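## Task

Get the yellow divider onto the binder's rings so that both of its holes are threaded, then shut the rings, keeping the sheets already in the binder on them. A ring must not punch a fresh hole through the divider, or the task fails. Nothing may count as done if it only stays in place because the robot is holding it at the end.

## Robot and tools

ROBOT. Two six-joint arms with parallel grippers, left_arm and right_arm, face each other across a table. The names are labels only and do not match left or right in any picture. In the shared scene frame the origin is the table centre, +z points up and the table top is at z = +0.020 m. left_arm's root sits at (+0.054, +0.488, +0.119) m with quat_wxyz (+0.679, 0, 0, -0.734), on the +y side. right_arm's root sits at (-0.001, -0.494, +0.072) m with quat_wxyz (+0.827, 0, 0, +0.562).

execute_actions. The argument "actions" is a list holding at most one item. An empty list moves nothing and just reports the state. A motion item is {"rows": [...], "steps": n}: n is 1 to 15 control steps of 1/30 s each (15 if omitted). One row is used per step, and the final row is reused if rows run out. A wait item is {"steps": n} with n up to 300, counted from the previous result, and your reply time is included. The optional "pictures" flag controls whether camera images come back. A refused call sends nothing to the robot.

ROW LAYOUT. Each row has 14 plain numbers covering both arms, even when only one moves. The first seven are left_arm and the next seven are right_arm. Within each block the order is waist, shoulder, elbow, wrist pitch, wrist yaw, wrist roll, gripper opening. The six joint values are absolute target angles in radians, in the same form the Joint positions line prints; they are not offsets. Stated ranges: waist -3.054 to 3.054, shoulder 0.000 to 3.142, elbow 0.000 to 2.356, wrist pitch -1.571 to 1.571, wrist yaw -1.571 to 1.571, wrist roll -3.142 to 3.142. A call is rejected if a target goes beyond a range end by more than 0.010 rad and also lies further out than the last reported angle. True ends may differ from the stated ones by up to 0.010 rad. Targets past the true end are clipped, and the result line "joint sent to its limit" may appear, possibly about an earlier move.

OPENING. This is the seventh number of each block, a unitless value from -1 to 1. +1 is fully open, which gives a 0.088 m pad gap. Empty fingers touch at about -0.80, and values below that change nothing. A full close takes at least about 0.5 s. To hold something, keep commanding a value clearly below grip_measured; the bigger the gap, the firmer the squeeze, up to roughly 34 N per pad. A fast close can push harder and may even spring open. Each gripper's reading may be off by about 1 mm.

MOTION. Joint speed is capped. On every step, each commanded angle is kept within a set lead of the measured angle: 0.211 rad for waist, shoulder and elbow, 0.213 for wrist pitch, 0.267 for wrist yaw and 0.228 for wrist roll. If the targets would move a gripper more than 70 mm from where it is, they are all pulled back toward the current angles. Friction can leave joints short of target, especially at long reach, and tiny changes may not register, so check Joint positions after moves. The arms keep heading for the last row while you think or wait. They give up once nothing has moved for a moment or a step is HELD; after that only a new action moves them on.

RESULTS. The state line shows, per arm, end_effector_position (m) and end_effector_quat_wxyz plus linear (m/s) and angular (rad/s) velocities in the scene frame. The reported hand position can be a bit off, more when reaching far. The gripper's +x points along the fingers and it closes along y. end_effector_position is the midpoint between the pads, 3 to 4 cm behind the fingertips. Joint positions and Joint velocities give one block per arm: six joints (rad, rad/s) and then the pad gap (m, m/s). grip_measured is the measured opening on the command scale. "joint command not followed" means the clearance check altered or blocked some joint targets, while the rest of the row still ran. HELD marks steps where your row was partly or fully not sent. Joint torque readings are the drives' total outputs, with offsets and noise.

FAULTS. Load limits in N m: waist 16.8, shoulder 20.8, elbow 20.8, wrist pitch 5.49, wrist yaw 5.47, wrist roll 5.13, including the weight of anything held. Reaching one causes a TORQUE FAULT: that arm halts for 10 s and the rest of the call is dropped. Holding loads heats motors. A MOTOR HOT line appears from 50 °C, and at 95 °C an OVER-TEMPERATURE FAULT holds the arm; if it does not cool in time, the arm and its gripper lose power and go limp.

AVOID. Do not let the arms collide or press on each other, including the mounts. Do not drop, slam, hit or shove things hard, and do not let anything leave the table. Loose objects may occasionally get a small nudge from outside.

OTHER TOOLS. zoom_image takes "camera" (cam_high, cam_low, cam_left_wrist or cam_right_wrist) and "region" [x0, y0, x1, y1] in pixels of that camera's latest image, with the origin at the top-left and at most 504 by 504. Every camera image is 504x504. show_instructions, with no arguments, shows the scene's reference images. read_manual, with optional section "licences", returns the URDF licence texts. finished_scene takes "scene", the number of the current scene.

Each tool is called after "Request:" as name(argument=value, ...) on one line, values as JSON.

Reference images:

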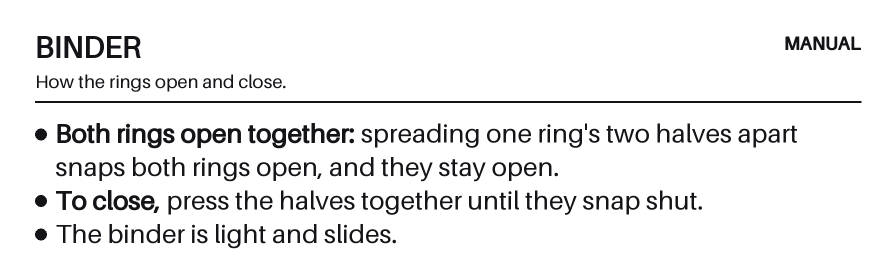

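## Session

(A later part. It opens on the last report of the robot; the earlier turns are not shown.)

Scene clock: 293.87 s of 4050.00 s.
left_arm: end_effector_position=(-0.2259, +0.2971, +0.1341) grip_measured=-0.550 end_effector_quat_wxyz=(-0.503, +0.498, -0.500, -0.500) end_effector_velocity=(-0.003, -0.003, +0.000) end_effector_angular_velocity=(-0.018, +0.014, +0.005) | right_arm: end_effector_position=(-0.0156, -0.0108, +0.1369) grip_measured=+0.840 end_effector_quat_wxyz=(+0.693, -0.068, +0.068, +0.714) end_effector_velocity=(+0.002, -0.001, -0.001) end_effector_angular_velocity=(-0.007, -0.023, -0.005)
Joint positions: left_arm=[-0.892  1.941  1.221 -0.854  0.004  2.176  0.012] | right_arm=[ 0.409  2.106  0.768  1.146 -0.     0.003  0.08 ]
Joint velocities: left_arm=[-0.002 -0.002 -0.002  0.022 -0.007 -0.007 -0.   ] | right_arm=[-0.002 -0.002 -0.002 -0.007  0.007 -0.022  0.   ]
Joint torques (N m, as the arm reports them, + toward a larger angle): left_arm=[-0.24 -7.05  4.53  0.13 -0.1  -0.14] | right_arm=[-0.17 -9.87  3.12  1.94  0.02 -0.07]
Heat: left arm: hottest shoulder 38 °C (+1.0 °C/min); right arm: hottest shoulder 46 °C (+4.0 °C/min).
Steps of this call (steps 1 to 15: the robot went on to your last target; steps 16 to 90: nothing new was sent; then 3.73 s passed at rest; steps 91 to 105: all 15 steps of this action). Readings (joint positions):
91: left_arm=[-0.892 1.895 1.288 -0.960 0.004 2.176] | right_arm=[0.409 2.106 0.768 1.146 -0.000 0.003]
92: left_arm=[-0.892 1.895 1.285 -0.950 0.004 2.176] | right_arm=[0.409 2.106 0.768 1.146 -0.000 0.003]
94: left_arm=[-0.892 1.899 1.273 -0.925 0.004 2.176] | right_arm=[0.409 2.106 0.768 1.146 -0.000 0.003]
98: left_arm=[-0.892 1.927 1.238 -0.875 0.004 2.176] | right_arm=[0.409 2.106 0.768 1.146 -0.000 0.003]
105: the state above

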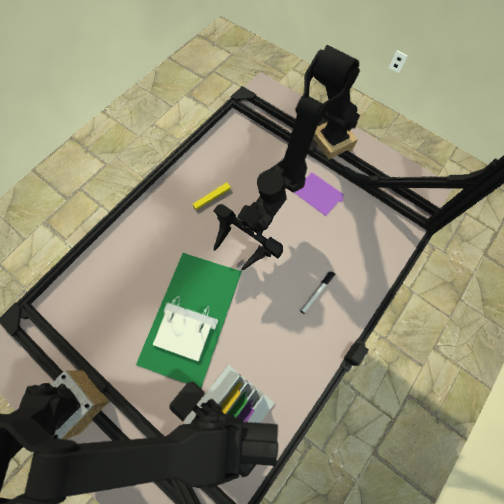

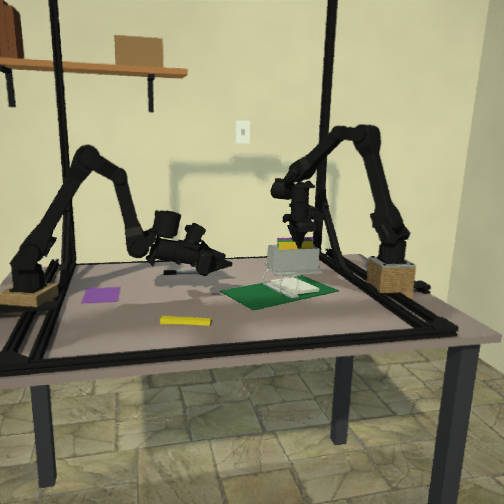

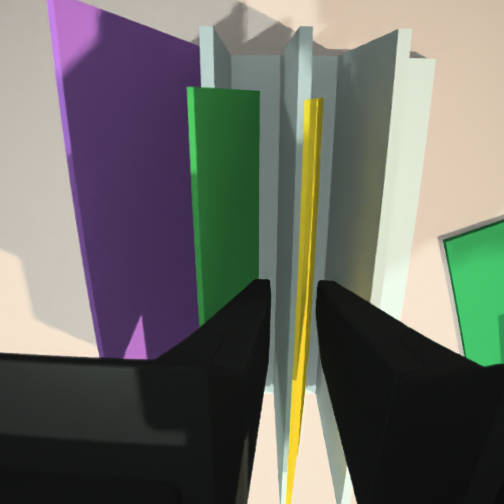

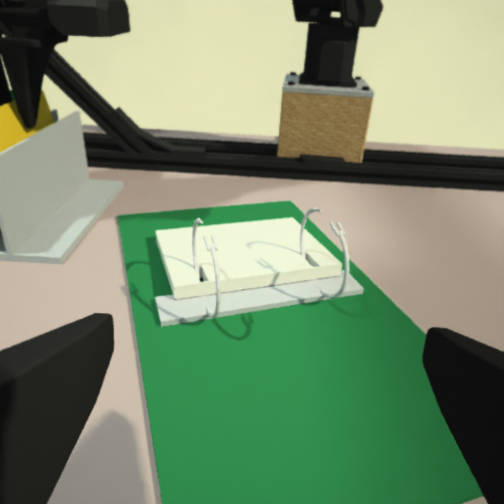

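Request:
execute_actions(actions=[{"rows":[[-0.894,1.948,1.214,-0.851,0,2.172,-0.75,0.407,2.103,0.757,1.146,0,0,0.84],[-0.894,1.948,1.214,-0.851,0,2.172,-0.75,0.407,2.103,0.757,1.146,0,0,0.84],[-0.894,1.948,1.214,-0.851,0,2.172,-0.75,0.407,2.103,0.757,1.146,0,0,0.84],[-0.894,1.948,1.214,-0.851,0,2.172,-0.75,0.407,2.103,0.757,1.146,0,0,0.84],[-0.894,1.948,1.214,-0.851,0,2.172,-0.95,0.407,2.103,0.757,1.146,0,0,0.84]],"steps":12}], pictures=false)

Request:
execute_actions(actions=[{"rows":[[-0.894,1.92,1.25,-0.9,0,2.172,-0.95,0.407,2.103,0.757,1.146,0,0,0.84],[-0.894,1.9,1.28,-0.96,0,2.172,-0.95,0.407,2.103,0.757,1.146,0,0,0.84],[-0.894,1.88,1.32,-1.01,0,2.172,-0.95,0.407,2.103,0.757,1.146,0,0,0.84],[-0.894,1.86,1.36,-1.07,0,2.172,-0.95,0.407,2.103,0.757,1.146,0,0,0.84],[-0.894,1.84,1.4,-1.13,0,2.172,-0.95,0.407,2.103,0.757,1.146,0,0,0.84],[-0.894,1.82,1.44,-1.19,0,2.172,-0.95,0.407,2.103,0.757,1.146,0,0,0.84],[-0.894,1.8,1.48,-1.25,0,2.172,-0.95,0.407,2.103,0.757,1.146,0,0,0.84],[-0.894,1.78,1.52,-1.31,0,2.172,-0.95,0.407,2.103,0.757,1.146,0,0,0.84]],"steps":15}])

Scene clock: 307.90 s of 4050.00 s.
left_arm: end_effector_position=(-0.2256, +0.2968, +0.1338) grip_measured=-0.758 end_effector_quat_wxyz=(-0.502, +0.499, -0.500, -0.499) end_effector_velocity=(+0.001, +0.003, +0.000) end_effector_angular_velocity=(+0.010, -0.002, -0.010) | right_arm: end_effector_position=(-0.0156, -0.0109, +0.1370) grip_measured=+0.840 end_effector_quat_wxyz=(+0.693, -0.068, +0.068, +0.714) end_effector_velocity=(+0.000, -0.002, -0.005) end_effector_angular_velocity=(-0.017, -0.006, +0.006)
Joint positions: left_arm=[-0.892  1.942  1.22  -0.853  0.     2.174  0.002] | right_arm=[ 0.409  2.105  0.767  1.146 -0.     0.003  0.08 ]
Joint velocities: left_arm=[-0.002 -0.002 -0.002 -0.007  0.007  0.007 -0.   ] | right_arm=[-0.002  0.002 -0.007 -0.007 -0.007 -0.007  0.   ]
Joint torques (N m, as the arm reports them, + toward a larger angle): left_arm=[-0.18 -6.78  4.56  0.15  0.04 -0.06] | right_arm=[-0.2  -9.79  3.15  1.97 -0.02 -0.09]
Heat: left arm: hottest shoulder 38 °C (+1.0 °C/min); right arm: hottest shoulder 47 °C (+4.0 °C/min).
Steps of this call (steps 1 to 15: the robot went on to your last target; steps 16 to 90: nothing new was sent; then 10.63 s passed at rest; steps 91 to 102: all 12 steps of this action). Readings (joint positions):
91: left_arm=[-0.892 1.942 1.220 -0.852 0.004 2.176] | right_arm=[0.409 2.105 0.767 1.146 -0.000 0.003]
92: left_arm=[-0.892 1.942 1.220 -0.852 0.004 2.176] | right_arm=[0.409 2.105 0.767 1.146 -0.000 0.003]
94: left_arm=[-0.892 1.942 1.220 -0.853 0.003 2.176] | right_arm=[0.409 2.105 0.767 1.146 -0.000 0.003]
98: left_arm=[-0.892 1.942 1.220 -0.853 0.000 2.174] | right_arm=[0.409 2.105 0.767 1.146 -0.000 0.003]
102: the state above

Scene clock: 308.40 s of 4050.00 s.
left_arm: end_effector_position=(-0.2178, +0.3020, +0.2529) grip_measured=-0.758 end_effector_quat_wxyz=(-0.499, +0.499, -0.502, -0.499) end_effector_velocity=(+0.031, +0.023, +0.008) end_effector_angular_velocity=(+0.101, -0.135, +0.005) | right_arm: end_effector_position=(-0.0156, -0.0109, +0.1370) grip_measured=+0.840 end_effector_quat_wxyz=(+0.693, -0.068, +0.068, +0.714) end_effector_velocity=(-0.002, +0.001, +0.003) end_effector_angular_velocity=(+0.003, -0.020, +0.014)
Joint positions: left_arm=[-0.892  1.785  1.506 -1.288 -0.     2.174  0.002] | right_arm=[ 0.409  2.105  0.767  1.146 -0.     0.003  0.08 ]
Joint velocities: left_arm=[-0.002 -0.007  0.022 -0.198  0.007 -0.007 -0.   ] | right_arm=[ 0.002 -0.007  0.002 -0.007 -0.007 -0.022 -0.   ]
Joint torques (N m, as the arm reports them, + toward a larger angle): left_arm=[-0.13 -7.25  6.73 -0.06  0.08 -0.08] | right_arm=[ 0.08 -9.71  3.2   2.01  0.   -0.03]
Heat: left arm: hottest shoulder 38 °C (+1.0 °C/min); right arm: hottest shoulder 47 °C (+4.0 °C/min).
Steps of this call (steps 1 to 15: all 15 steps of this action). Readings (joint positions):
1: left_arm=[-0.892 1.942 1.221 -0.855 0.000 2.174] | right_arm=[0.409 2.105 0.767 1.146 -0.000 0.003]
2: left_arm=[-0.892 1.941 1.229 -0.870 -0.000 2.174] | right_arm=[0.409 2.105 0.767 1.146 -0.000 0.003]
4: left_arm=[-0.892 1.933 1.260 -0.949 -0.000 2.174] | right_arm=[0.409 2.105 0.767 1.146 -0.000 0.003]
8: left_arm=[-0.892 1.873 1.378 -1.134 -0.000 2.174] | right_arm=[0.409 2.105 0.767 1.146 -0.000 0.003]
15: the state above

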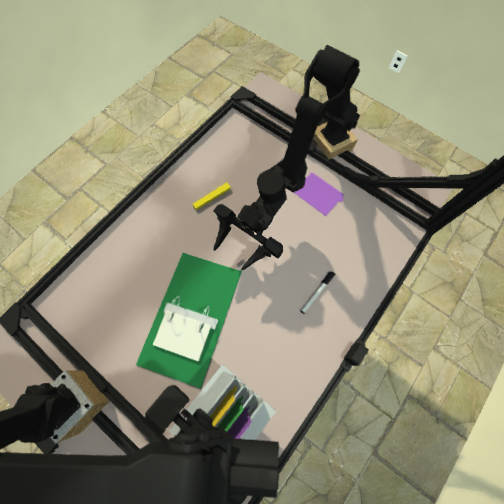

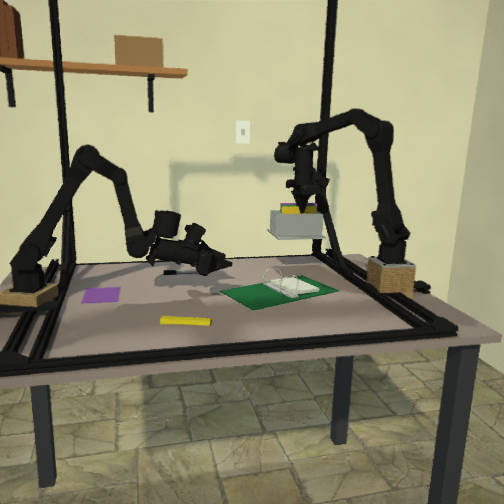

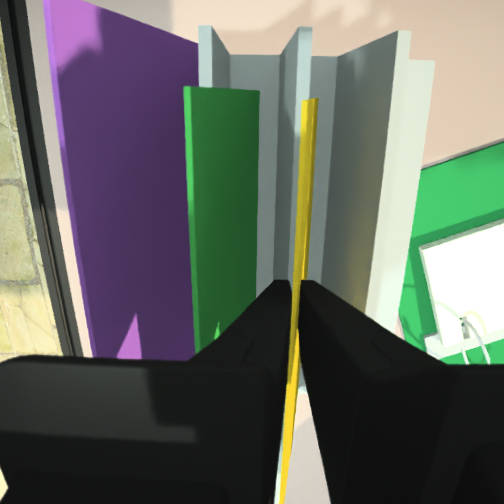

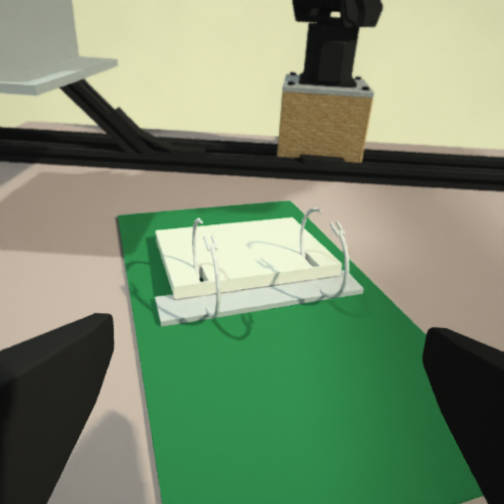

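Request:
execute_actions(actions=[{"rows":[[-0.894,1.8,1.48,-1.25,0,2.172,-0.95,0.407,2.103,0.757,1.146,0,0,0.84],[-0.894,1.82,1.44,-1.19,0,2.172,-0.95,0.407,2.103,0.757,1.146,0,0,0.84],[-0.894,1.82,1.44,-1.19,0,2.172,-0.95,0.407,2.103,0.757,1.146,0,0,0.84],[-0.894,1.84,1.4,-1.13,0,2.172,-0.95,0.407,2.103,0.757,1.146,0,0,0.84],[-0.894,1.84,1.4,-1.13,0,2.172,-0.95,0.407,2.103,0.757,1.146,0,0,0.84],[-0.894,1.86,1.36,-1.07,0,2.172,-0.95,0.407,2.103,0.757,1.146,0,0,0.84],[-0.894,1.86,1.36,-1.07,0,2.172,-0.95,0.407,2.103,0.757,1.146,0,0,0.84],[-0.894,1.88,1.32,-1.01,0,2.172,-0.95,0.407,2.103,0.757,1.146,0,0,0.84],[-0.894,1.88,1.32,-1.01,0,2.172,-0.95,0.407,2.103,0.757,1.146,0,0,0.84],[-0.894,1.9,1.285,-0.96,0,2.172,-0.95,0.407,2.103,0.757,1.146,0,0,0.84],[-0.894,1.9,1.285,-0.96,0,2.172,-0.95,0.407,2.103,0.757,1.146,0,0,0.84],[-0.894,1.92,1.255,-0.91,0,2.172,-0.95,0.407,2.103,0.757,1.146,0,0,0.84],[-0.894,1.92,1.255,-0.91,0,2.172,-0.95,0.407,2.103,0.757,1.146,0,0,0.84],[-0.894,1.935,1.232,-0.88,0,2.172,-0.95,0.407,2.103,0.757,1.146,0,0,0.84]],"steps":15}], pictures=false)

Request:
execute_actions(actions=[{"rows":[[-0.894,1.94,1.222,-0.865,0,2.172,-0.95,0.407,2.103,0.757,1.146,0,0,0.84],[-0.894,1.94,1.222,-0.865,0,2.172,-0.95,0.407,2.103,0.757,1.146,0,0,0.84],[-0.894,1.94,1.215,-0.855,0,2.172,-0.95,0.407,2.103,0.757,1.146,0,0,0.84],[-0.894,1.94,1.215,-0.855,0,2.172,-0.95,0.407,2.103,0.757,1.146,0,0,0.84],[-0.894,1.94,1.215,-0.855,0,2.172,-0.95,0.407,2.103,0.757,1.146,0,0,0.84],[-0.894,1.94,1.215,-0.855,0,2.172,-0.95,0.407,2.103,0.757,1.146,0,0,0.84],[-0.894,1.94,1.215,-0.855,0,2.172,-0.95,0.407,2.103,0.757,1.146,0,0,0.84],[-0.894,1.94,1.215,-0.855,0,2.172,-0.95,0.407,2.103,0.757,1.146,0,0,0.84],[-0.894,1.94,1.215,-0.855,0,2.172,-0.55,0.407,2.103,0.757,1.146,0,0,0.84]],"steps":15}])

Scene clock: 317.60 s of 4050.00 s.
left_arm: end_effector_position=(-0.2252, +0.2970, +0.1529) grip_measured=-0.758 end_effector_quat_wxyz=(-0.505, +0.500, -0.496, -0.498) end_effector_velocity=(+0.017, +0.008, -0.158) end_effector_angular_velocity=(+0.025, -0.075, +0.005) | right_arm: end_effector_position=(-0.0156, -0.0109, +0.1371) grip_measured=+0.840 end_effector_quat_wxyz=(+0.693, -0.068, +0.067, +0.714) end_effector_velocity=(+0.002, -0.001, -0.004) end_effector_angular_velocity=(-0.012, -0.006, +0.001)
Joint positions: left_arm=[-0.892  1.915  1.267 -0.935 -0.     2.174  0.002] | right_arm=[ 0.409  2.105  0.767  1.146 -0.     0.002  0.08 ]
Joint velocities: left_arm=[-0.002  0.232 -0.364  0.52  -0.022 -0.007 -0.   ] | right_arm=[-0.007  0.002 -0.002 -0.007 -0.007 -0.007 -0.   ]
Joint torques (N m, as the arm reports them, + toward a larger angle): left_arm=[-0.17 -8.07  5.73  0.12  0.08 -0.04] | right_arm=[-0.24 -9.71  3.06  1.98 -0.01 -0.08]
Heat: left arm: hottest shoulder 39 °C (+1.0 °C/min); right arm: hottest shoulder 47 °C (+4.0 °C/min).
Steps of this call (steps 1 to 30: the robot went on to your last target; steps 31 to 90: nothing new was sent; then 5.70 s passed at rest; steps 91 to 105: all 15 steps of this action). Readings (joint positions):
91: left_arm=[-0.892 1.787 1.504 -1.305 -0.000 2.174] | right_arm=[0.409 2.105 0.767 1.146 -0.000 0.002]
92: left_arm=[-0.892 1.788 1.495 -1.285 -0.000 2.174] | right_arm=[0.409 2.105 0.767 1.146 -0.000 0.002]
94: left_arm=[-0.892 1.797 1.470 -1.225 -0.000 2.174] | right_arm=[0.409 2.105 0.767 1.146 -0.000 0.002]
98: left_arm=[-0.892 1.841 1.394 -1.116 -0.000 2.174] | right_arm=[0.409 2.105 0.767 1.146 -0.000 0.002]
105: the state above

Scene clock: 318.10 s of 4050.00 s.
left_arm: end_effector_position=(-0.2252, +0.2970, +0.1351) grip_measured=-0.598 end_effector_quat_wxyz=(-0.502, +0.500, -0.499, -0.499) end_effector_velocity=(+0.001, +0.003, +0.000) end_effector_angular_velocity=(+0.010, -0.002, +0.005) | right_arm: end_effector_position=(-0.0154, -0.0109, +0.1371) grip_measured=+0.840 end_effector_quat_wxyz=(+0.693, -0.068, +0.067, +0.714) end_effector_velocity=(+0.000, -0.001, -0.004) end_effector_angular_velocity=(-0.022, -0.006, +0.006)
Joint positions: left_arm=[-0.892  1.938  1.22  -0.857 -0.     2.173  0.01 ] | right_arm=[ 0.408  2.105  0.767  1.146 -0.     0.002  0.08 ]
Joint velocities: left_arm=[-0.002 -0.002 -0.002 -0.007  0.007 -0.007  0.022] | right_arm=[-0.002 -0.002 -0.002 -0.022 -0.007 -0.007 -0.   ]
Joint torques (N m, as the arm reports them, + toward a larger angle): left_arm=[-0.14 -7.48  4.64  0.15  0.08  0.  ] | right_arm=[-0.28 -9.75  3.11  1.93  0.   -0.06]
Heat: left arm: hottest shoulder 39 °C (+1.0 °C/min); right arm: hottest shoulder 47 °C (+4.1 °C/min).
Steps of this call (steps 1 to 15: all 15 steps of this action). Readings (joint positions):
1: left_arm=[-0.892 1.923 1.255 -0.918 -0.000 2.174] | right_arm=[0.409 2.105 0.767 1.146 -0.000 0.002]
2: left_arm=[-0.892 1.929 1.245 -0.905 -0.000 2.174] | right_arm=[0.409 2.105 0.767 1.146 -0.000 0.002]
4: left_arm=[-0.892 1.937 1.229 -0.886 -0.000 2.174] | right_arm=[0.409 2.105 0.767 1.146 -0.000 0.002]
8: left_arm=[-0.892 1.938 1.221 -0.862 -0.001 2.173] | right_arm=[0.409 2.105 0.767 1.146 -0.000 0.002]
15: the state above

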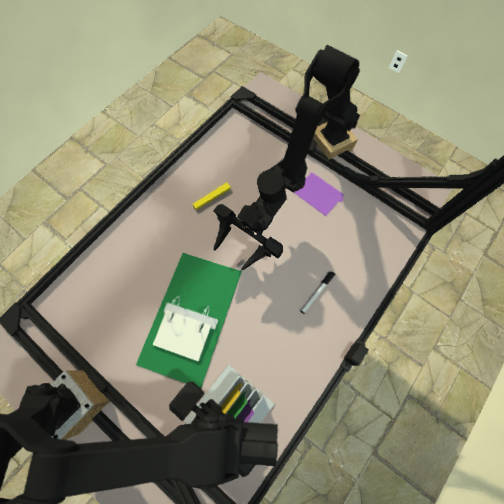

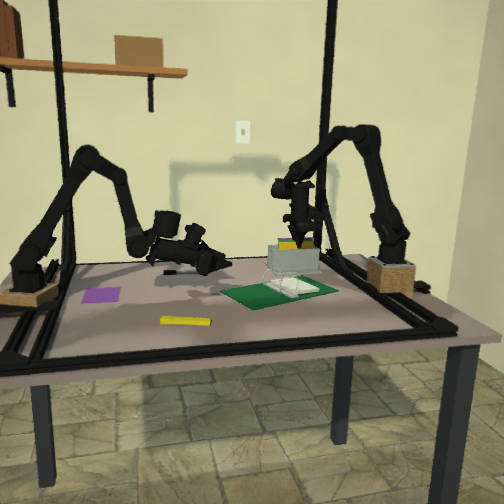

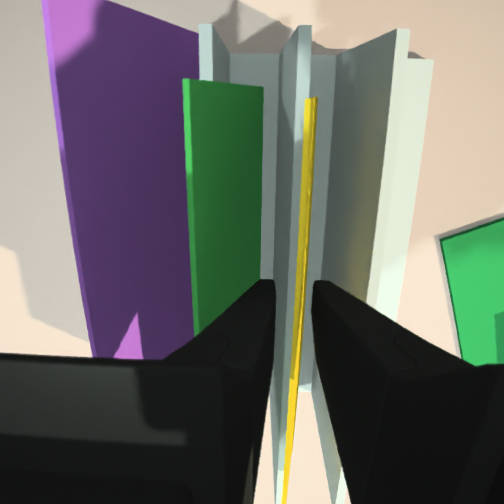

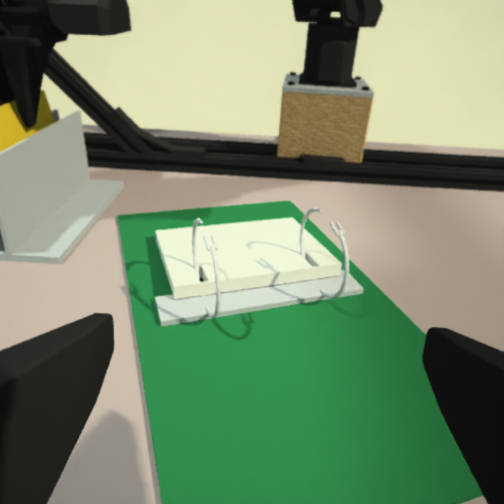

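Request:
execute_actions(actions=[{"rows":[[-0.894,1.918,1.248,-0.896,0,2.172,-0.55,0.407,2.103,0.757,1.146,0,0,0.84]],"steps":12}])

Request:
zoom_image(camera="cam_low", region=[250, 190, 350, 290])

Scene clock: 323.23 s of 4050.00 s.
left_arm: end_effector_position=(-0.2250, +0.2973, +0.1432) grip_measured=-0.550 end_effector_quat_wxyz=(-0.504, +0.500, -0.498, -0.499) end_effector_velocity=(+0.006, +0.001, +0.000) end_effector_angular_velocity=(-0.006, -0.031, +0.005) | right_arm: end_effector_position=(-0.0154, -0.0110, +0.1370) grip_measured=+0.840 end_effector_quat_wxyz=(+0.693, -0.068, +0.068, +0.714) end_effector_velocity=(+0.005, -0.002, -0.003) end_effector_angular_velocity=(-0.012, -0.009, -0.013)
Joint positions: left_arm=[-0.893  1.927  1.24  -0.893 -0.     2.173  0.012] | right_arm=[ 0.408  2.105  0.767  1.146 -0.     0.002  0.08 ]
Joint velocities: left_arm=[-0.002 -0.002 -0.002 -0.022 -0.022 -0.007  0.   ] | right_arm=[-0.007 -0.002 -0.007 -0.007  0.007 -0.007 -0.   ]
Joint torques (N m, as the arm reports them, + toward a larger angle): left_arm=[-0.15 -8.7   6.26 -0.13  0.12 -0.04] | right_arm=[ 0.02 -9.56  3.14  1.96  0.01 -0.03]
Heat: left arm: hottest shoulder 39 °C (+1.0 °C/min); right arm: hottest shoulder 47 °C (+3.0 °C/min).
Steps of this call (steps 1 to 15: the robot went on to your last target; steps 16 to 90: nothing new was sent; then 1.73 s passed at rest; steps 91 to 102: all 12 steps of this action). Readings (joint positions):
91: left_arm=[-0.892 1.938 1.221 -0.859 -0.000 2.173] | right_arm=[0.408 2.105 0.767 1.146 -0.000 0.002]
92: left_arm=[-0.892 1.938 1.225 -0.870 -0.000 2.173] | right_arm=[0.408 2.105 0.767 1.146 -0.000 0.002]
94: left_arm=[-0.892 1.934 1.230 -0.882 -0.000 2.173] | right_arm=[0.408 2.105 0.767 1.146 -0.000 0.002]
98: left_arm=[-0.892 1.928 1.239 -0.890 -0.000 2.173] | right_arm=[0.408 2.105 0.767 1.146 -0.000 0.002]
102: the state above

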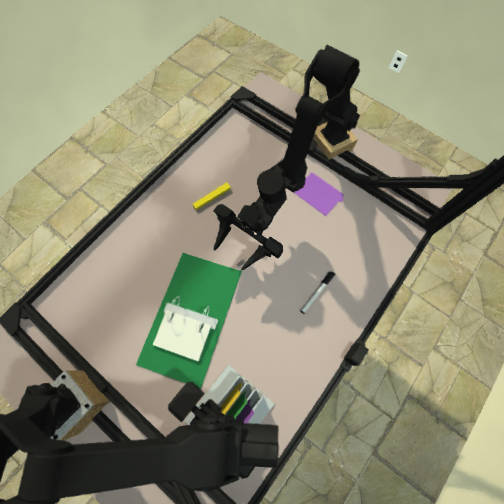

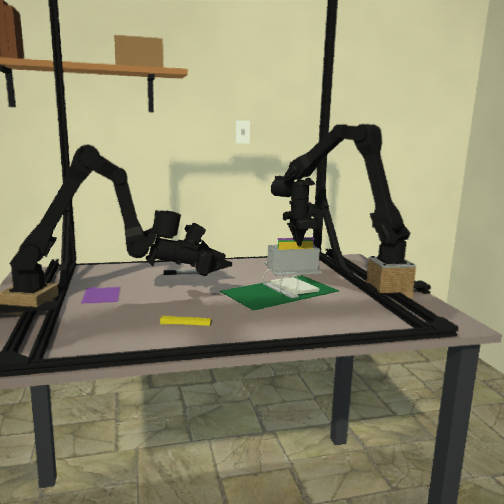

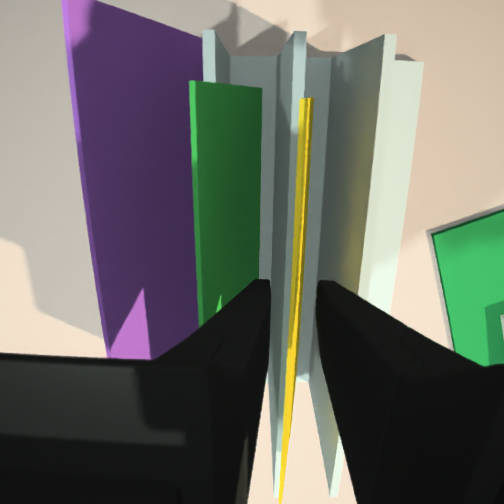

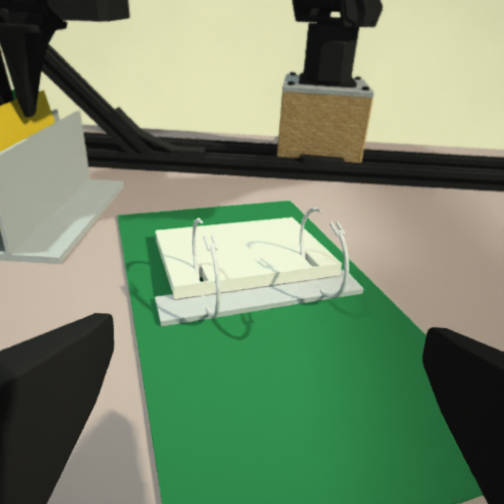

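Region (250, 190, 350, 290) of cam_low's 504x504 image, scaled by 5.040, with more detail than that image has.

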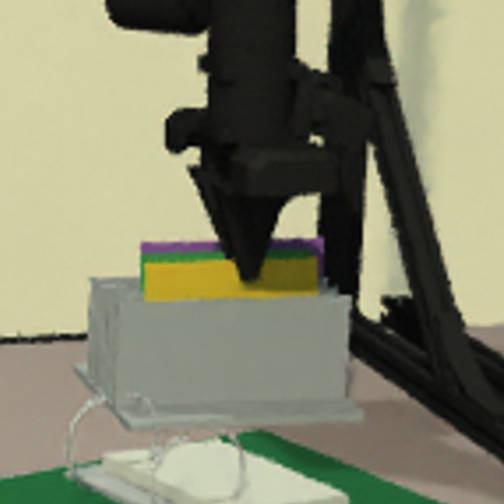

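Request:
execute_actions(actions=[{"rows":[[-0.894,1.918,1.248,-0.896,0,2.172,-0.72,0.407,2.103,0.757,1.146,0,0,0.84],[-0.894,1.918,1.248,-0.896,0,2.172,-0.72,0.407,2.103,0.757,1.146,0,0,0.84],[-0.894,1.918,1.248,-0.896,0,2.172,-0.72,0.407,2.103,0.757,1.146,0,0,0.84],[-0.894,1.918,1.248,-0.896,0,2.172,-0.72,0.407,2.103,0.757,1.146,0,0,0.84],[-0.894,1.918,1.248,-0.896,0,2.172,-0.95,0.407,2.103,0.757,1.146,0,0,0.84]],"steps":15}], pictures=false)

Scene clock: 327.43 s of 4050.00 s.
left_arm: end_effector_position=(-0.2247, +0.2966, +0.1448) grip_measured=-0.809 end_effector_quat_wxyz=(-0.503, +0.501, -0.499, -0.497) end_effector_velocity=(+0.003, -0.001, +0.002) end_effector_angular_velocity=(-0.017, -0.014, +0.019) | right_arm: end_effector_position=(-0.0154, -0.0111, +0.1370) grip_measured=+0.840 end_effector_quat_wxyz=(+0.693, -0.068, +0.068, +0.714) end_effector_velocity=(+0.000, -0.001, -0.004) end_effector_angular_velocity=(-0.012, +0.008, +0.003)
Joint positions: left_arm=[-0.892  1.923  1.242 -0.897 -0.004  2.173  0.   ] | right_arm=[ 0.408  2.105  0.766  1.146 -0.     0.002  0.08 ]
Joint velocities: left_arm=[-0.002 -0.007 -0.002 -0.007 -0.022 -0.022  0.   ] | right_arm=[-0.002  0.002 -0.002 -0.007 -0.007  0.007  0.   ]
Joint torques (N m, as the arm reports them, + toward a larger angle): left_arm=[-0.1  -8.24  6.18  0.09  0.22 -0.02] | right_arm=[-0.01 -9.71  3.19  1.94  0.02 -0.04]
Heat: left arm: hottest shoulder 39 °C (+1.0 °C/min); right arm: hottest shoulder 47 °C (+3.0 °C/min).
Steps of this call (steps 1 to 15: the robot went on to your last target; steps 16 to 90: nothing new was sent; then 0.70 s passed at rest; steps 91 to 105: all 15 steps of this action). Readings (joint positions):
91: left_arm=[-0.893 1.926 1.241 -0.894 -0.000 2.173] | right_arm=[0.408 2.105 0.766 1.146 -0.000 0.002]
92: left_arm=[-0.893 1.926 1.241 -0.894 -0.001 2.173] | right_arm=[0.408 2.105 0.766 1.146 -0.000 0.002]
94: left_arm=[-0.893 1.926 1.241 -0.894 -0.000 2.173] | right_arm=[0.408 2.105 0.766 1.146 -0.000 0.002]
98: left_arm=[-0.892 1.924 1.242 -0.901 -0.004 2.173] | right_arm=[0.408 2.105 0.766 1.146 -0.000 0.002]
105: the state above

Request:
execute_actions(actions=[{"rows":[[-0.894,1.9,1.28,-0.96,0,2.172,-0.95,0.407,2.103,0.757,1.146,0,0,0.84],[-0.894,1.9,1.28,-0.96,0,2.172,-0.95,0.407,2.103,0.757,1.146,0,0,0.84],[-0.894,1.88,1.32,-1.01,0,2.172,-0.95,0.407,2.103,0.757,1.146,0,0,0.84],[-0.894,1.88,1.32,-1.01,0,2.172,-0.95,0.407,2.103,0.757,1.146,0,0,0.84],[-0.894,1.86,1.36,-1.07,0,2.172,-0.95,0.407,2.103,0.757,1.146,0,0,0.84],[-0.894,1.84,1.4,-1.13,0,2.172,-0.95,0.407,2.103,0.757,1.146,0,0,0.84],[-0.894,1.82,1.44,-1.19,0,2.172,-0.95,0.407,2.103,0.757,1.146,0,0,0.84],[-0.894,1.8,1.48,-1.25,0,2.172,-0.95,0.407,2.103,0.757,1.146,0,0,0.84],[-0.894,1.78,1.52,-1.31,0,2.172,-0.95,0.407,2.103,0.757,1.146,0,0,0.84]],"steps":15}])

Scene clock: 332.33 s of 4050.00 s.
left_arm: end_effector_position=(-0.2185, +0.3009, +0.2554) grip_measured=-0.809 end_effector_quat_wxyz=(-0.495, +0.500, -0.506, -0.499) end_effector_velocity=(+0.021, +0.019, +0.028) end_effector_angular_velocity=(+0.066, -0.082, +0.015) | right_arm: end_effector_position=(-0.0154, -0.0112, +0.1371) grip_measured=+0.840 end_effector_quat_wxyz=(+0.693, -0.068, +0.068, +0.714) end_effector_velocity=(-0.002, -0.002, -0.007) end_effector_angular_velocity=(-0.027, -0.007, +0.011)
Joint positions: left_arm=[-0.892  1.779  1.509 -1.285 -0.004  2.173  0.   ] | right_arm=[ 0.408  2.104  0.766  1.146 -0.     0.002  0.08 ]
Joint velocities: left_arm=[-0.007 -0.022  0.085 -0.212  0.007 -0.022  0.   ] | right_arm=[ 0.002  0.002 -0.002 -0.022 -0.007 -0.007  0.   ]
Joint torques (N m, as the arm reports them, + toward a larger angle): left_arm=[-0.19 -6.53  5.9   0.01  0.24 -0.02] | right_arm=[-0.17 -9.76  3.3   1.91  0.   -0.05]
Heat: left arm: hottest shoulder 40 °C (+2.0 °C/min); right arm: hottest shoulder 48 °C (+4.1 °C/min).
Steps of this call (steps 1 to 15: the robot went on to your last target; steps 16 to 132: nothing new was sent; steps 133 to 147: all 15 steps of this action). Readings (joint positions):
133: left_arm=[-0.892 1.923 1.246 -0.904 -0.004 2.173] | right_arm=[0.408 2.104 0.766 1.146 -0.000 0.002]
134: left_arm=[-0.892 1.922 1.252 -0.921 -0.004 2.173] | right_arm=[0.408 2.104 0.766 1.146 -0.000 0.002]
136: left_arm=[-0.892 1.914 1.272 -0.961 -0.004 2.173] | right_arm=[0.408 2.104 0.766 1.146 -0.000 0.002]
140: left_arm=[-0.892 1.872 1.366 -1.104 -0.004 2.173] | right_arm=[0.408 2.104 0.766 1.146 -0.000 0.002]
147: the state above

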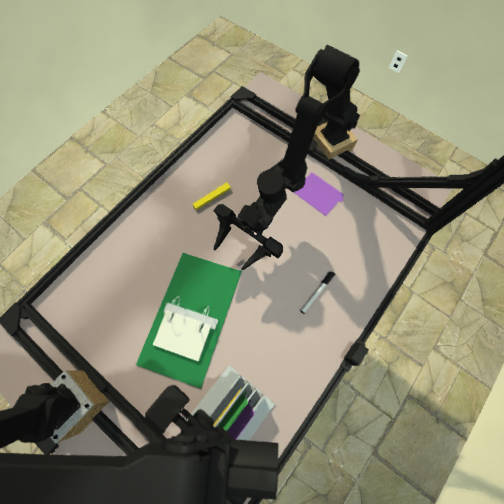

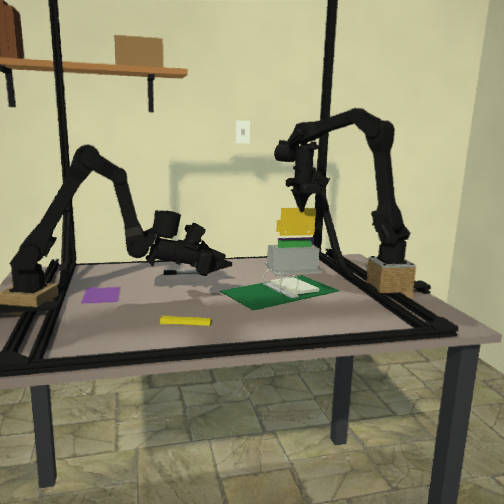

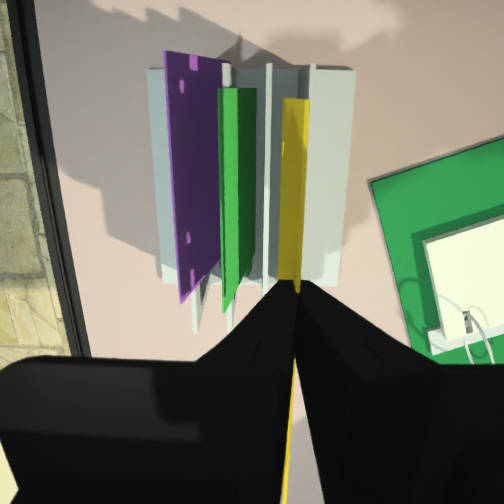

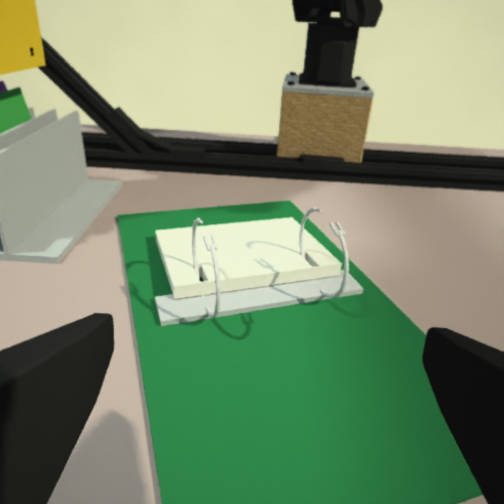

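Request:
execute_actions(actions=[])

Scene clock: 347.17 s of 4050.00 s.
left_arm: end_effector_position=(-0.2151, +0.3035, +0.2565) grip_measured=-0.809 end_effector_quat_wxyz=(-0.502, +0.501, -0.499, -0.498) end_effector_velocity=(+0.001, +0.003, +0.000) end_effector_angular_velocity=(+0.010, -0.002, -0.010) | right_arm: end_effector_position=(-0.0154, -0.0115, +0.1371) grip_measured=+0.840 end_effector_quat_wxyz=(+0.693, -0.068, +0.068, +0.714) end_effector_velocity=(+0.000, -0.001, -0.001) end_effector_angular_velocity=(-0.007, -0.006, +0.006)
Joint positions: left_arm=[-0.893  1.78   1.514 -1.309 -0.003  2.173  0.   ] | right_arm=[ 0.408  2.103  0.765  1.146 -0.     0.002  0.08 ]
Joint velocities: left_arm=[-0.002 -0.002 -0.002 -0.007  0.007  0.007  0.   ] | right_arm=[-0.002 -0.002 -0.002 -0.007 -0.007 -0.007 -0.   ]
Joint torques (N m, as the arm reports them, + toward a larger angle): left_arm=[-0.09 -7.11  6.78  0.01  0.21 -0.03] | right_arm=[-0.05 -9.68  3.37  1.89  0.   -0.03]
Heat: left arm: hottest shoulder 40 °C (+2.0 °C/min); right arm: hottest shoulder 48 °C (+2.0 °C/min).
Steps of this call (steps 1 to 30: the robot went on to your last target; steps 31 to 445: nothing new was sent). Readings (joint positions):
1: left_arm=[-0.892 1.779 1.511 -1.291 -0.004 2.173] | right_arm=[0.408 2.104 0.766 1.146 -0.000 0.002]
2: left_arm=[-0.892 1.779 1.511 -1.296 -0.004 2.173] | right_arm=[0.408 2.104 0.766 1.146 -0.000 0.002]
4: left_arm=[-0.892 1.779 1.511 -1.302 -0.004 2.173] | right_arm=[0.408 2.104 0.766 1.146 -0.000 0.002]
8: left_arm=[-0.892 1.780 1.512 -1.306 -0.004 2.173] | right_arm=[0.408 2.104 0.766 1.146 -0.000 0.002]
445: the state above
All arms were judged still, so your last target was given up. Only a new action makes them travel on or press farther. Fingers that are still opening or closing keep moving.

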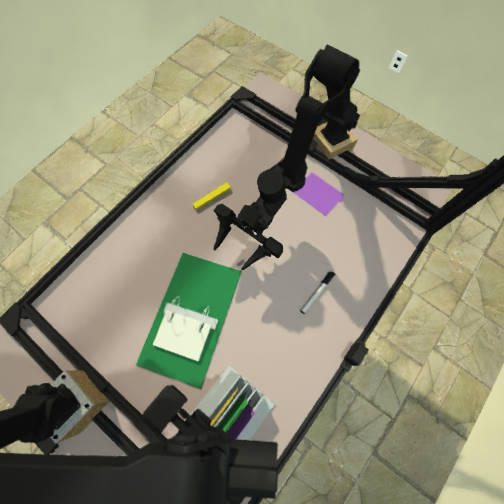

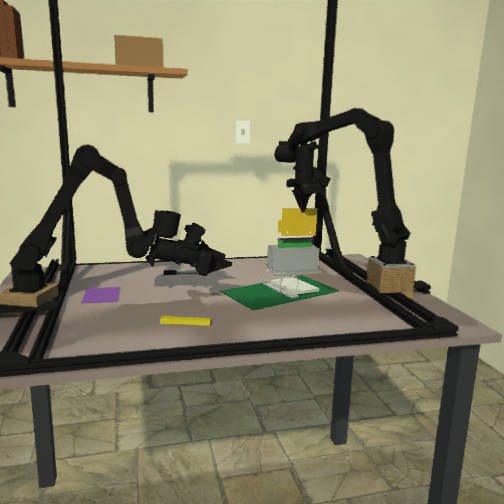

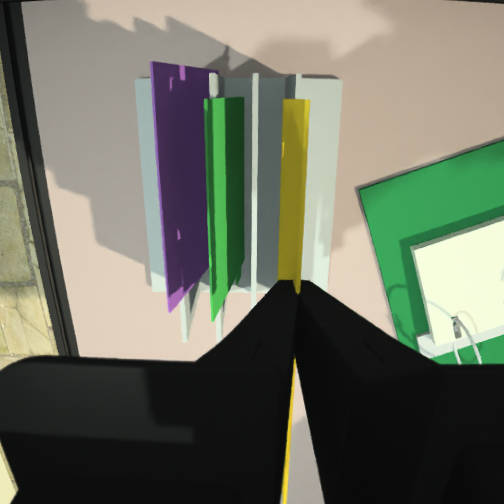

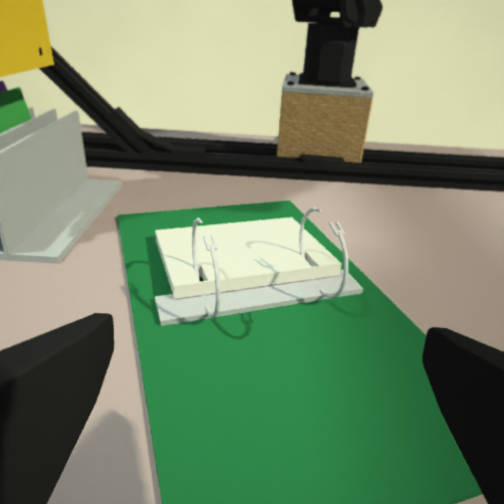

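Request:
execute_actions(actions=[{"rows":[[-0.894,1.76,1.52,-1.33,0,2.172,-0.95,0.407,2.103,0.757,1.146,0,0,0.84],[-0.894,1.74,1.52,-1.35,0,2.172,-0.95,0.407,2.103,0.757,1.146,0,0,0.84],[-0.894,1.725,1.52,-1.365,0,2.172,-0.95,0.407,2.103,0.757,1.146,0,0,0.84],[-0.88,1.72,1.52,-1.37,0,2.15,-0.95,0.407,2.103,0.757,1.146,0,0,0.84],[-0.85,1.72,1.52,-1.37,0,2.1,-0.95,0.407,2.103,0.757,1.146,0,0,0.84],[-0.81,1.72,1.52,-1.37,0,2.04,-0.95,0.407,2.103,0.757,1.146,0,0,0.84],[-0.76,1.72,1.52,-1.37,0,1.96,-0.95,0.407,2.103,0.757,1.146,0,0,0.84],[-0.71,1.72,1.52,-1.37,0,1.88,-0.95,0.407,2.103,0.757,1.146,0,0,0.84],[-0.66,1.72,1.52,-1.37,0,1.8,-0.95,0.407,2.103,0.757,1.146,0,0,0.84],[-0.61,1.72,1.52,-1.37,0,1.72,-0.95,0.407,2.103,0.757,1.146,0,0,0.84],[-0.56,1.72,1.52,-1.37,0,1.64,-0.95,0.407,2.103,0.757,1.146,0,0,0.84],[-0.51,1.72,1.52,-1.37,0,1.56,-0.95,0.407,2.103,0.757,1.146,0,0,0.84],[-0.46,1.72,1.52,-1.37,0,1.48,-0.95,0.407,2.103,0.757,1.146,0,0,0.84],[-0.41,1.72,1.52,-1.37,0,1.40,-0.95,0.407,2.103,0.757,1.146,0,0,0.84],[-0.36,1.72,1.52,-1.37,0,1.32,-0.95,0.407,2.103,0.757,1.146,0,0,0.84]],"steps":15}], pictures=false)

Request:
execute_actions(actions=[{"rows":[[-0.32,1.73,1.52,-1.36,0,1.26,-0.95,0.407,2.103,0.757,1.146,0,0,0.84],[-0.28,1.74,1.52,-1.35,0,1.2,-0.95,0.407,2.103,0.757,1.146,0,0,0.84],[-0.24,1.75,1.52,-1.34,0,1.14,-0.95,0.407,2.103,0.757,1.146,0,0,0.84],[-0.21,1.76,1.52,-1.335,0,1.09,-0.95,0.407,2.103,0.757,1.146,0,0,0.84],[-0.18,1.77,1.525,-1.325,0,1.05,-0.95,0.407,2.103,0.757,1.146,0,0,0.84],[-0.165,1.78,1.525,-1.315,0,1.025,-0.95,0.407,2.103,0.757,1.146,0,0,0.84],[-0.152,1.795,1.53,-1.307,0,1.009,-0.95,0.407,2.103,0.757,1.146,0,0,0.84]],"steps":15}])

Scene clock: 370.07 s of 4050.00 s.
left_arm: end_effector_position=(-0.1196, +0.2284, +0.2725) grip_measured=-0.809 end_effector_quat_wxyz=(-0.237, +0.667, -0.233, -0.667) end_effector_velocity=(+0.385, -0.255, +0.000) end_effector_angular_velocity=(-0.003, -0.019, +3.111) | right_arm: end_effector_position=(-0.0152, -0.0118, +0.1372) grip_measured=+0.840 end_effector_quat_wxyz=(+0.693, -0.068, +0.067, +0.714) end_effector_velocity=(-0.002, -0.000, +0.004) end_effector_angular_velocity=(+0.012, -0.003, +0.021)
Joint positions: left_arm=[-0.51   1.728  1.516 -1.365  0.     1.659  0.   ] | right_arm=[ 0.408  2.102  0.763  1.147 -0.     0.001  0.08 ]
Joint velocities: left_arm=[ 1.477 -0.002 -0.002 -0.007 -0.007 -1.634  0.   ] | right_arm=[-0.002 -0.007 -0.002  0.007 -0.022 -0.007  0.   ]
Joint torques (N m, as the arm reports them, + toward a larger angle): left_arm=[-0.22 -7.7   6.54 -0.15  0.01 -0.14] | right_arm=[-0.05 -9.35  3.78  1.97  0.02 -0.03]
Heat: left arm: hottest shoulder 39 °C (+0.0 °C/min); right arm: hottest shoulder 48 °C (+1.0 °C/min).
Steps of this call (steps 1 to 672: nothing new was sent; steps 673 to 687: all 15 steps of this action). Readings (joint positions):
673: left_arm=[-0.893 1.779 1.516 -1.311 -0.003 2.173] | right_arm=[0.408 2.102 0.763 1.147 -0.000 0.001]
674: left_arm=[-0.893 1.777 1.516 -1.316 -0.003 2.173] | right_arm=[0.408 2.102 0.763 1.147 -0.000 0.001]
676: left_arm=[-0.893 1.764 1.516 -1.341 -0.003 2.172] | right_arm=[0.408 2.102 0.763 1.147 -0.000 0.001]
680: left_arm=[-0.833 1.732 1.516 -1.361 0.001 2.046] | right_arm=[0.408 2.102 0.763 1.147 -0.000 0.001]
687: the state above

Scene clock: 370.57 s of 4050.00 s.
left_arm: end_effector_position=(-0.0231, +0.1693, +0.2560) grip_measured=-0.809 end_effector_quat_wxyz=(+0.103, +0.700, +0.107, -0.699) end_effector_velocity=(-0.001, -0.001, +0.005) end_effector_angular_velocity=(-0.010, +0.009, +0.230) | right_arm: end_effector_position=(-0.0152, -0.0118, +0.1372) grip_measured=+0.840 end_effector_quat_wxyz=(+0.693, -0.068, +0.067, +0.714) end_effector_velocity=(-0.005, +0.001, +0.001) end_effector_angular_velocity=(+0.007, +0.012, +0.023)
Joint positions: left_arm=[-0.158  1.787  1.521 -1.311  0.001  1.036  0.   ] | right_arm=[ 0.408  2.102  0.763  1.147 -0.     0.001  0.08 ]
Joint velocities: left_arm=[ 0.002 -0.007  0.012 -0.007  0.007 -0.227  0.   ] | right_arm=[ 0.002  0.002  0.002  0.007 -0.022  0.007 -0.   ]
Joint torques (N m, as the arm reports them, + toward a larger angle): left_arm=[ 0.07 -6.29  7.02  0.15  0.02 -0.13] | right_arm=[-0.26 -9.28  3.65  1.87 -0.02 -0.04]
Heat: left arm: hottest shoulder 39 °C (+0.0 °C/min); right arm: hottest shoulder 48 °C (+1.0 °C/min).
Steps of this call (steps 1 to 15: all 15 steps of this action). Readings (joint positions):
1: left_arm=[-0.462 1.728 1.516 -1.366 0.000 1.604] | right_arm=[0.408 2.102 0.763 1.147 -0.000 0.001]
2: left_arm=[-0.415 1.728 1.516 -1.365 0.001 1.549] | right_arm=[0.408 2.102 0.763 1.147 -0.000 0.001]
4: left_arm=[-0.329 1.732 1.516 -1.353 0.001 1.438] | right_arm=[0.408 2.102 0.763 1.147 -0.000 0.001]
8: left_arm=[-0.200 1.761 1.520 -1.325 0.001 1.217] | right_arm=[0.408 2.102 0.763 1.147 -0.000 0.001]
15: the state above

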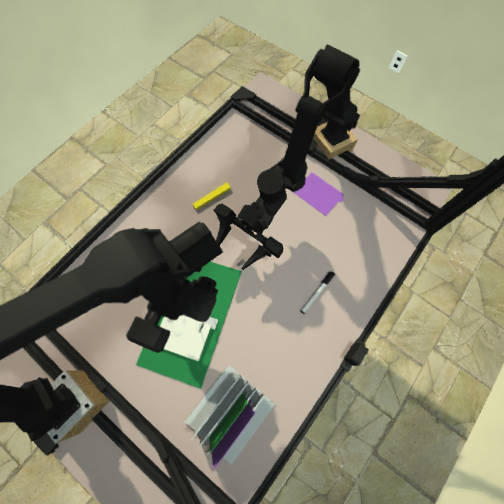

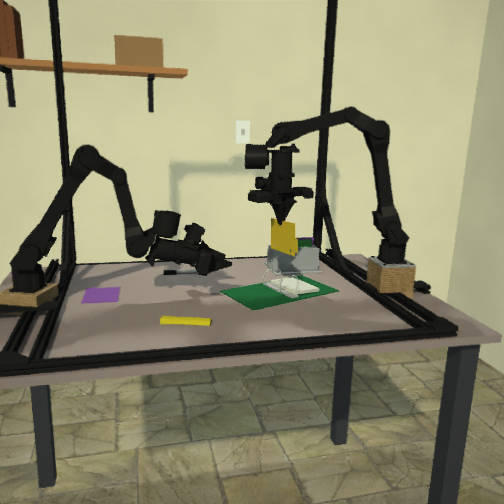

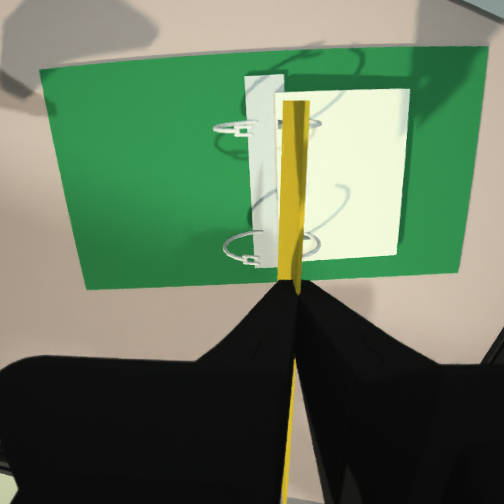

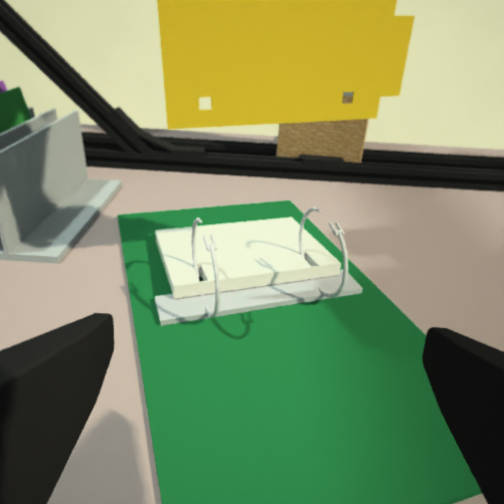

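Request:
execute_actions(actions=[{"rows":[[-0.152,1.797,1.51,-1.285,0,1.009,-0.95,0.407,2.103,0.757,1.146,0,0,0.84],[-0.152,1.80,1.49,-1.26,0,1.009,-0.95,0.407,2.103,0.757,1.146,0,0,0.84],[-0.152,1.803,1.47,-1.24,0,1.009,-0.95,0.407,2.103,0.757,1.146,0,0,0.84],[-0.152,1.806,1.45,-1.22,0,1.009,-0.95,0.407,2.103,0.757,1.146,0,0,0.84],[-0.152,1.809,1.43,-1.195,0,1.009,-0.95,0.407,2.103,0.757,1.146,0,0,0.84],[-0.152,1.812,1.41,-1.175,0,1.009,-0.95,0.407,2.103,0.757,1.146,0,0,0.84],[-0.152,1.814,1.387,-1.15,0,1.009,-0.95,0.407,2.103,0.757,1.146,0,0,0.84]],"steps":15}])

Request:
zoom_image(camera="cam_right_wrist", region=[130, 100, 430, 330])

Request:
zoom_image(camera="cam_left_wrist", region=[180, 60, 420, 300])

Scene clock: 381.77 s of 4050.00 s.
left_arm: end_effector_position=(-0.0227, +0.1655, +0.2175) grip_measured=-0.809 end_effector_quat_wxyz=(+0.115, +0.697, +0.115, -0.698) end_effector_velocity=(-0.002, -0.017, +0.000) end_effector_angular_velocity=(-0.080, +0.011, +0.010) | right_arm: end_effector_position=(-0.0152, -0.0119, +0.1372) grip_measured=+0.840 end_effector_quat_wxyz=(+0.693, -0.068, +0.067, +0.714) end_effector_velocity=(+0.000, -0.000, +0.002) end_effector_angular_velocity=(+0.007, -0.006, +0.006)
Joint positions: left_arm=[-0.154  1.81   1.397 -1.157  0.001  1.013  0.   ] | right_arm=[ 0.408  2.102  0.763  1.147 -0.     0.001  0.08 ]
Joint velocities: left_arm=[ 0.002 -0.002 -0.002  0.081 -0.007 -0.007  0.   ] | right_arm=[-0.002 -0.002 -0.002  0.007 -0.007 -0.007  0.   ]
Joint torques (N m, as the arm reports them, + toward a larger angle): left_arm=[ 0.21 -7.01  5.04  0.14  0.   -0.13] | right_arm=[ 0.14 -9.45  3.75  1.92  0.06 -0.04]
Heat: left arm: hottest shoulder 39 °C (+0.0 °C/min); right arm: hottest shoulder 48 °C (+1.0 °C/min).
Steps of this call (steps 1 to 30: the robot went on to your last target; steps 31 to 321: nothing new was sent; steps 322 to 336: all 15 steps of this action). Readings (joint positions):
322: left_arm=[-0.154 1.788 1.523 -1.307 0.001 1.013] | right_arm=[0.408 2.102 0.763 1.147 -0.000 0.001]
323: left_arm=[-0.154 1.788 1.521 -1.298 0.001 1.013] | right_arm=[0.408 2.102 0.763 1.147 -0.000 0.001]
325: left_arm=[-0.154 1.788 1.505 -1.266 0.001 1.013] | right_arm=[0.408 2.102 0.763 1.147 -0.000 0.001]
329: left_arm=[-0.154 1.796 1.438 -1.196 0.001 1.013] | right_arm=[0.408 2.102 0.763 1.147 -0.000 0.001]
336: the state above

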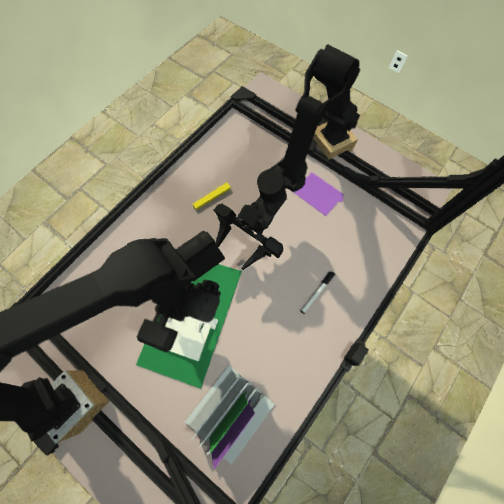

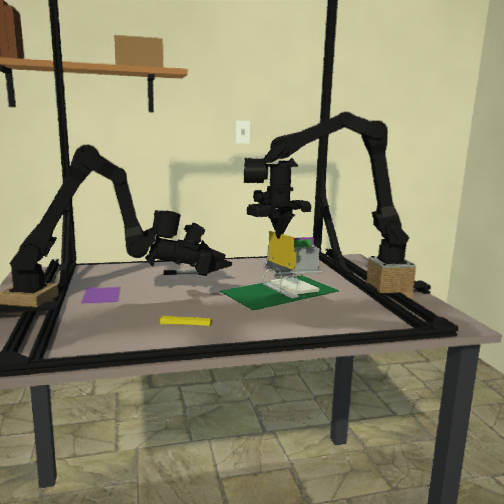

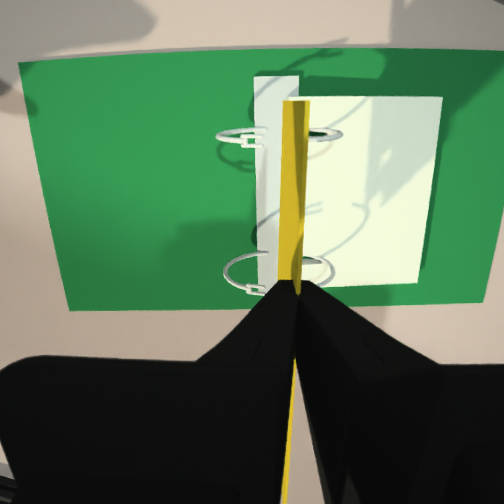

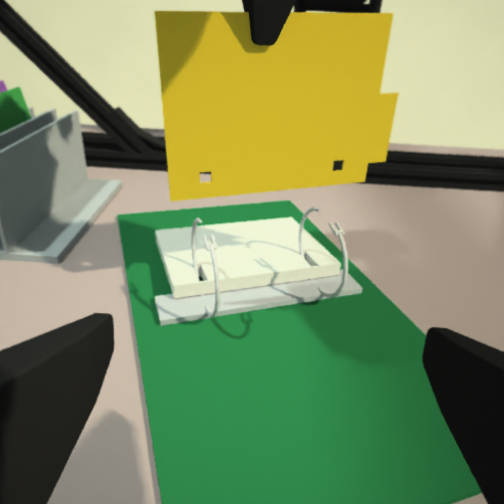

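Region (130, 100, 430, 330) of cam_right_wrist's 504x504 image, scaled by 1.680, with more detail than that image has; it fills the top 386 rows of this view, and the rest is white.

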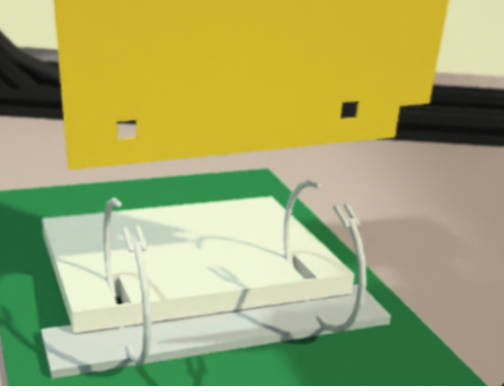

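Region (180, 60, 420, 300) of cam_left_wrist's 504x504 image, scaled by 2.100, with more detail than that image has.

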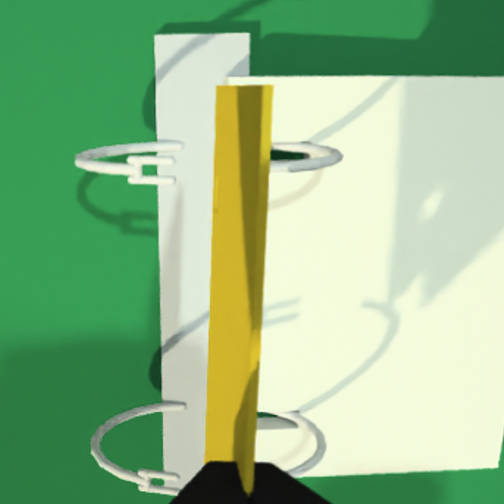

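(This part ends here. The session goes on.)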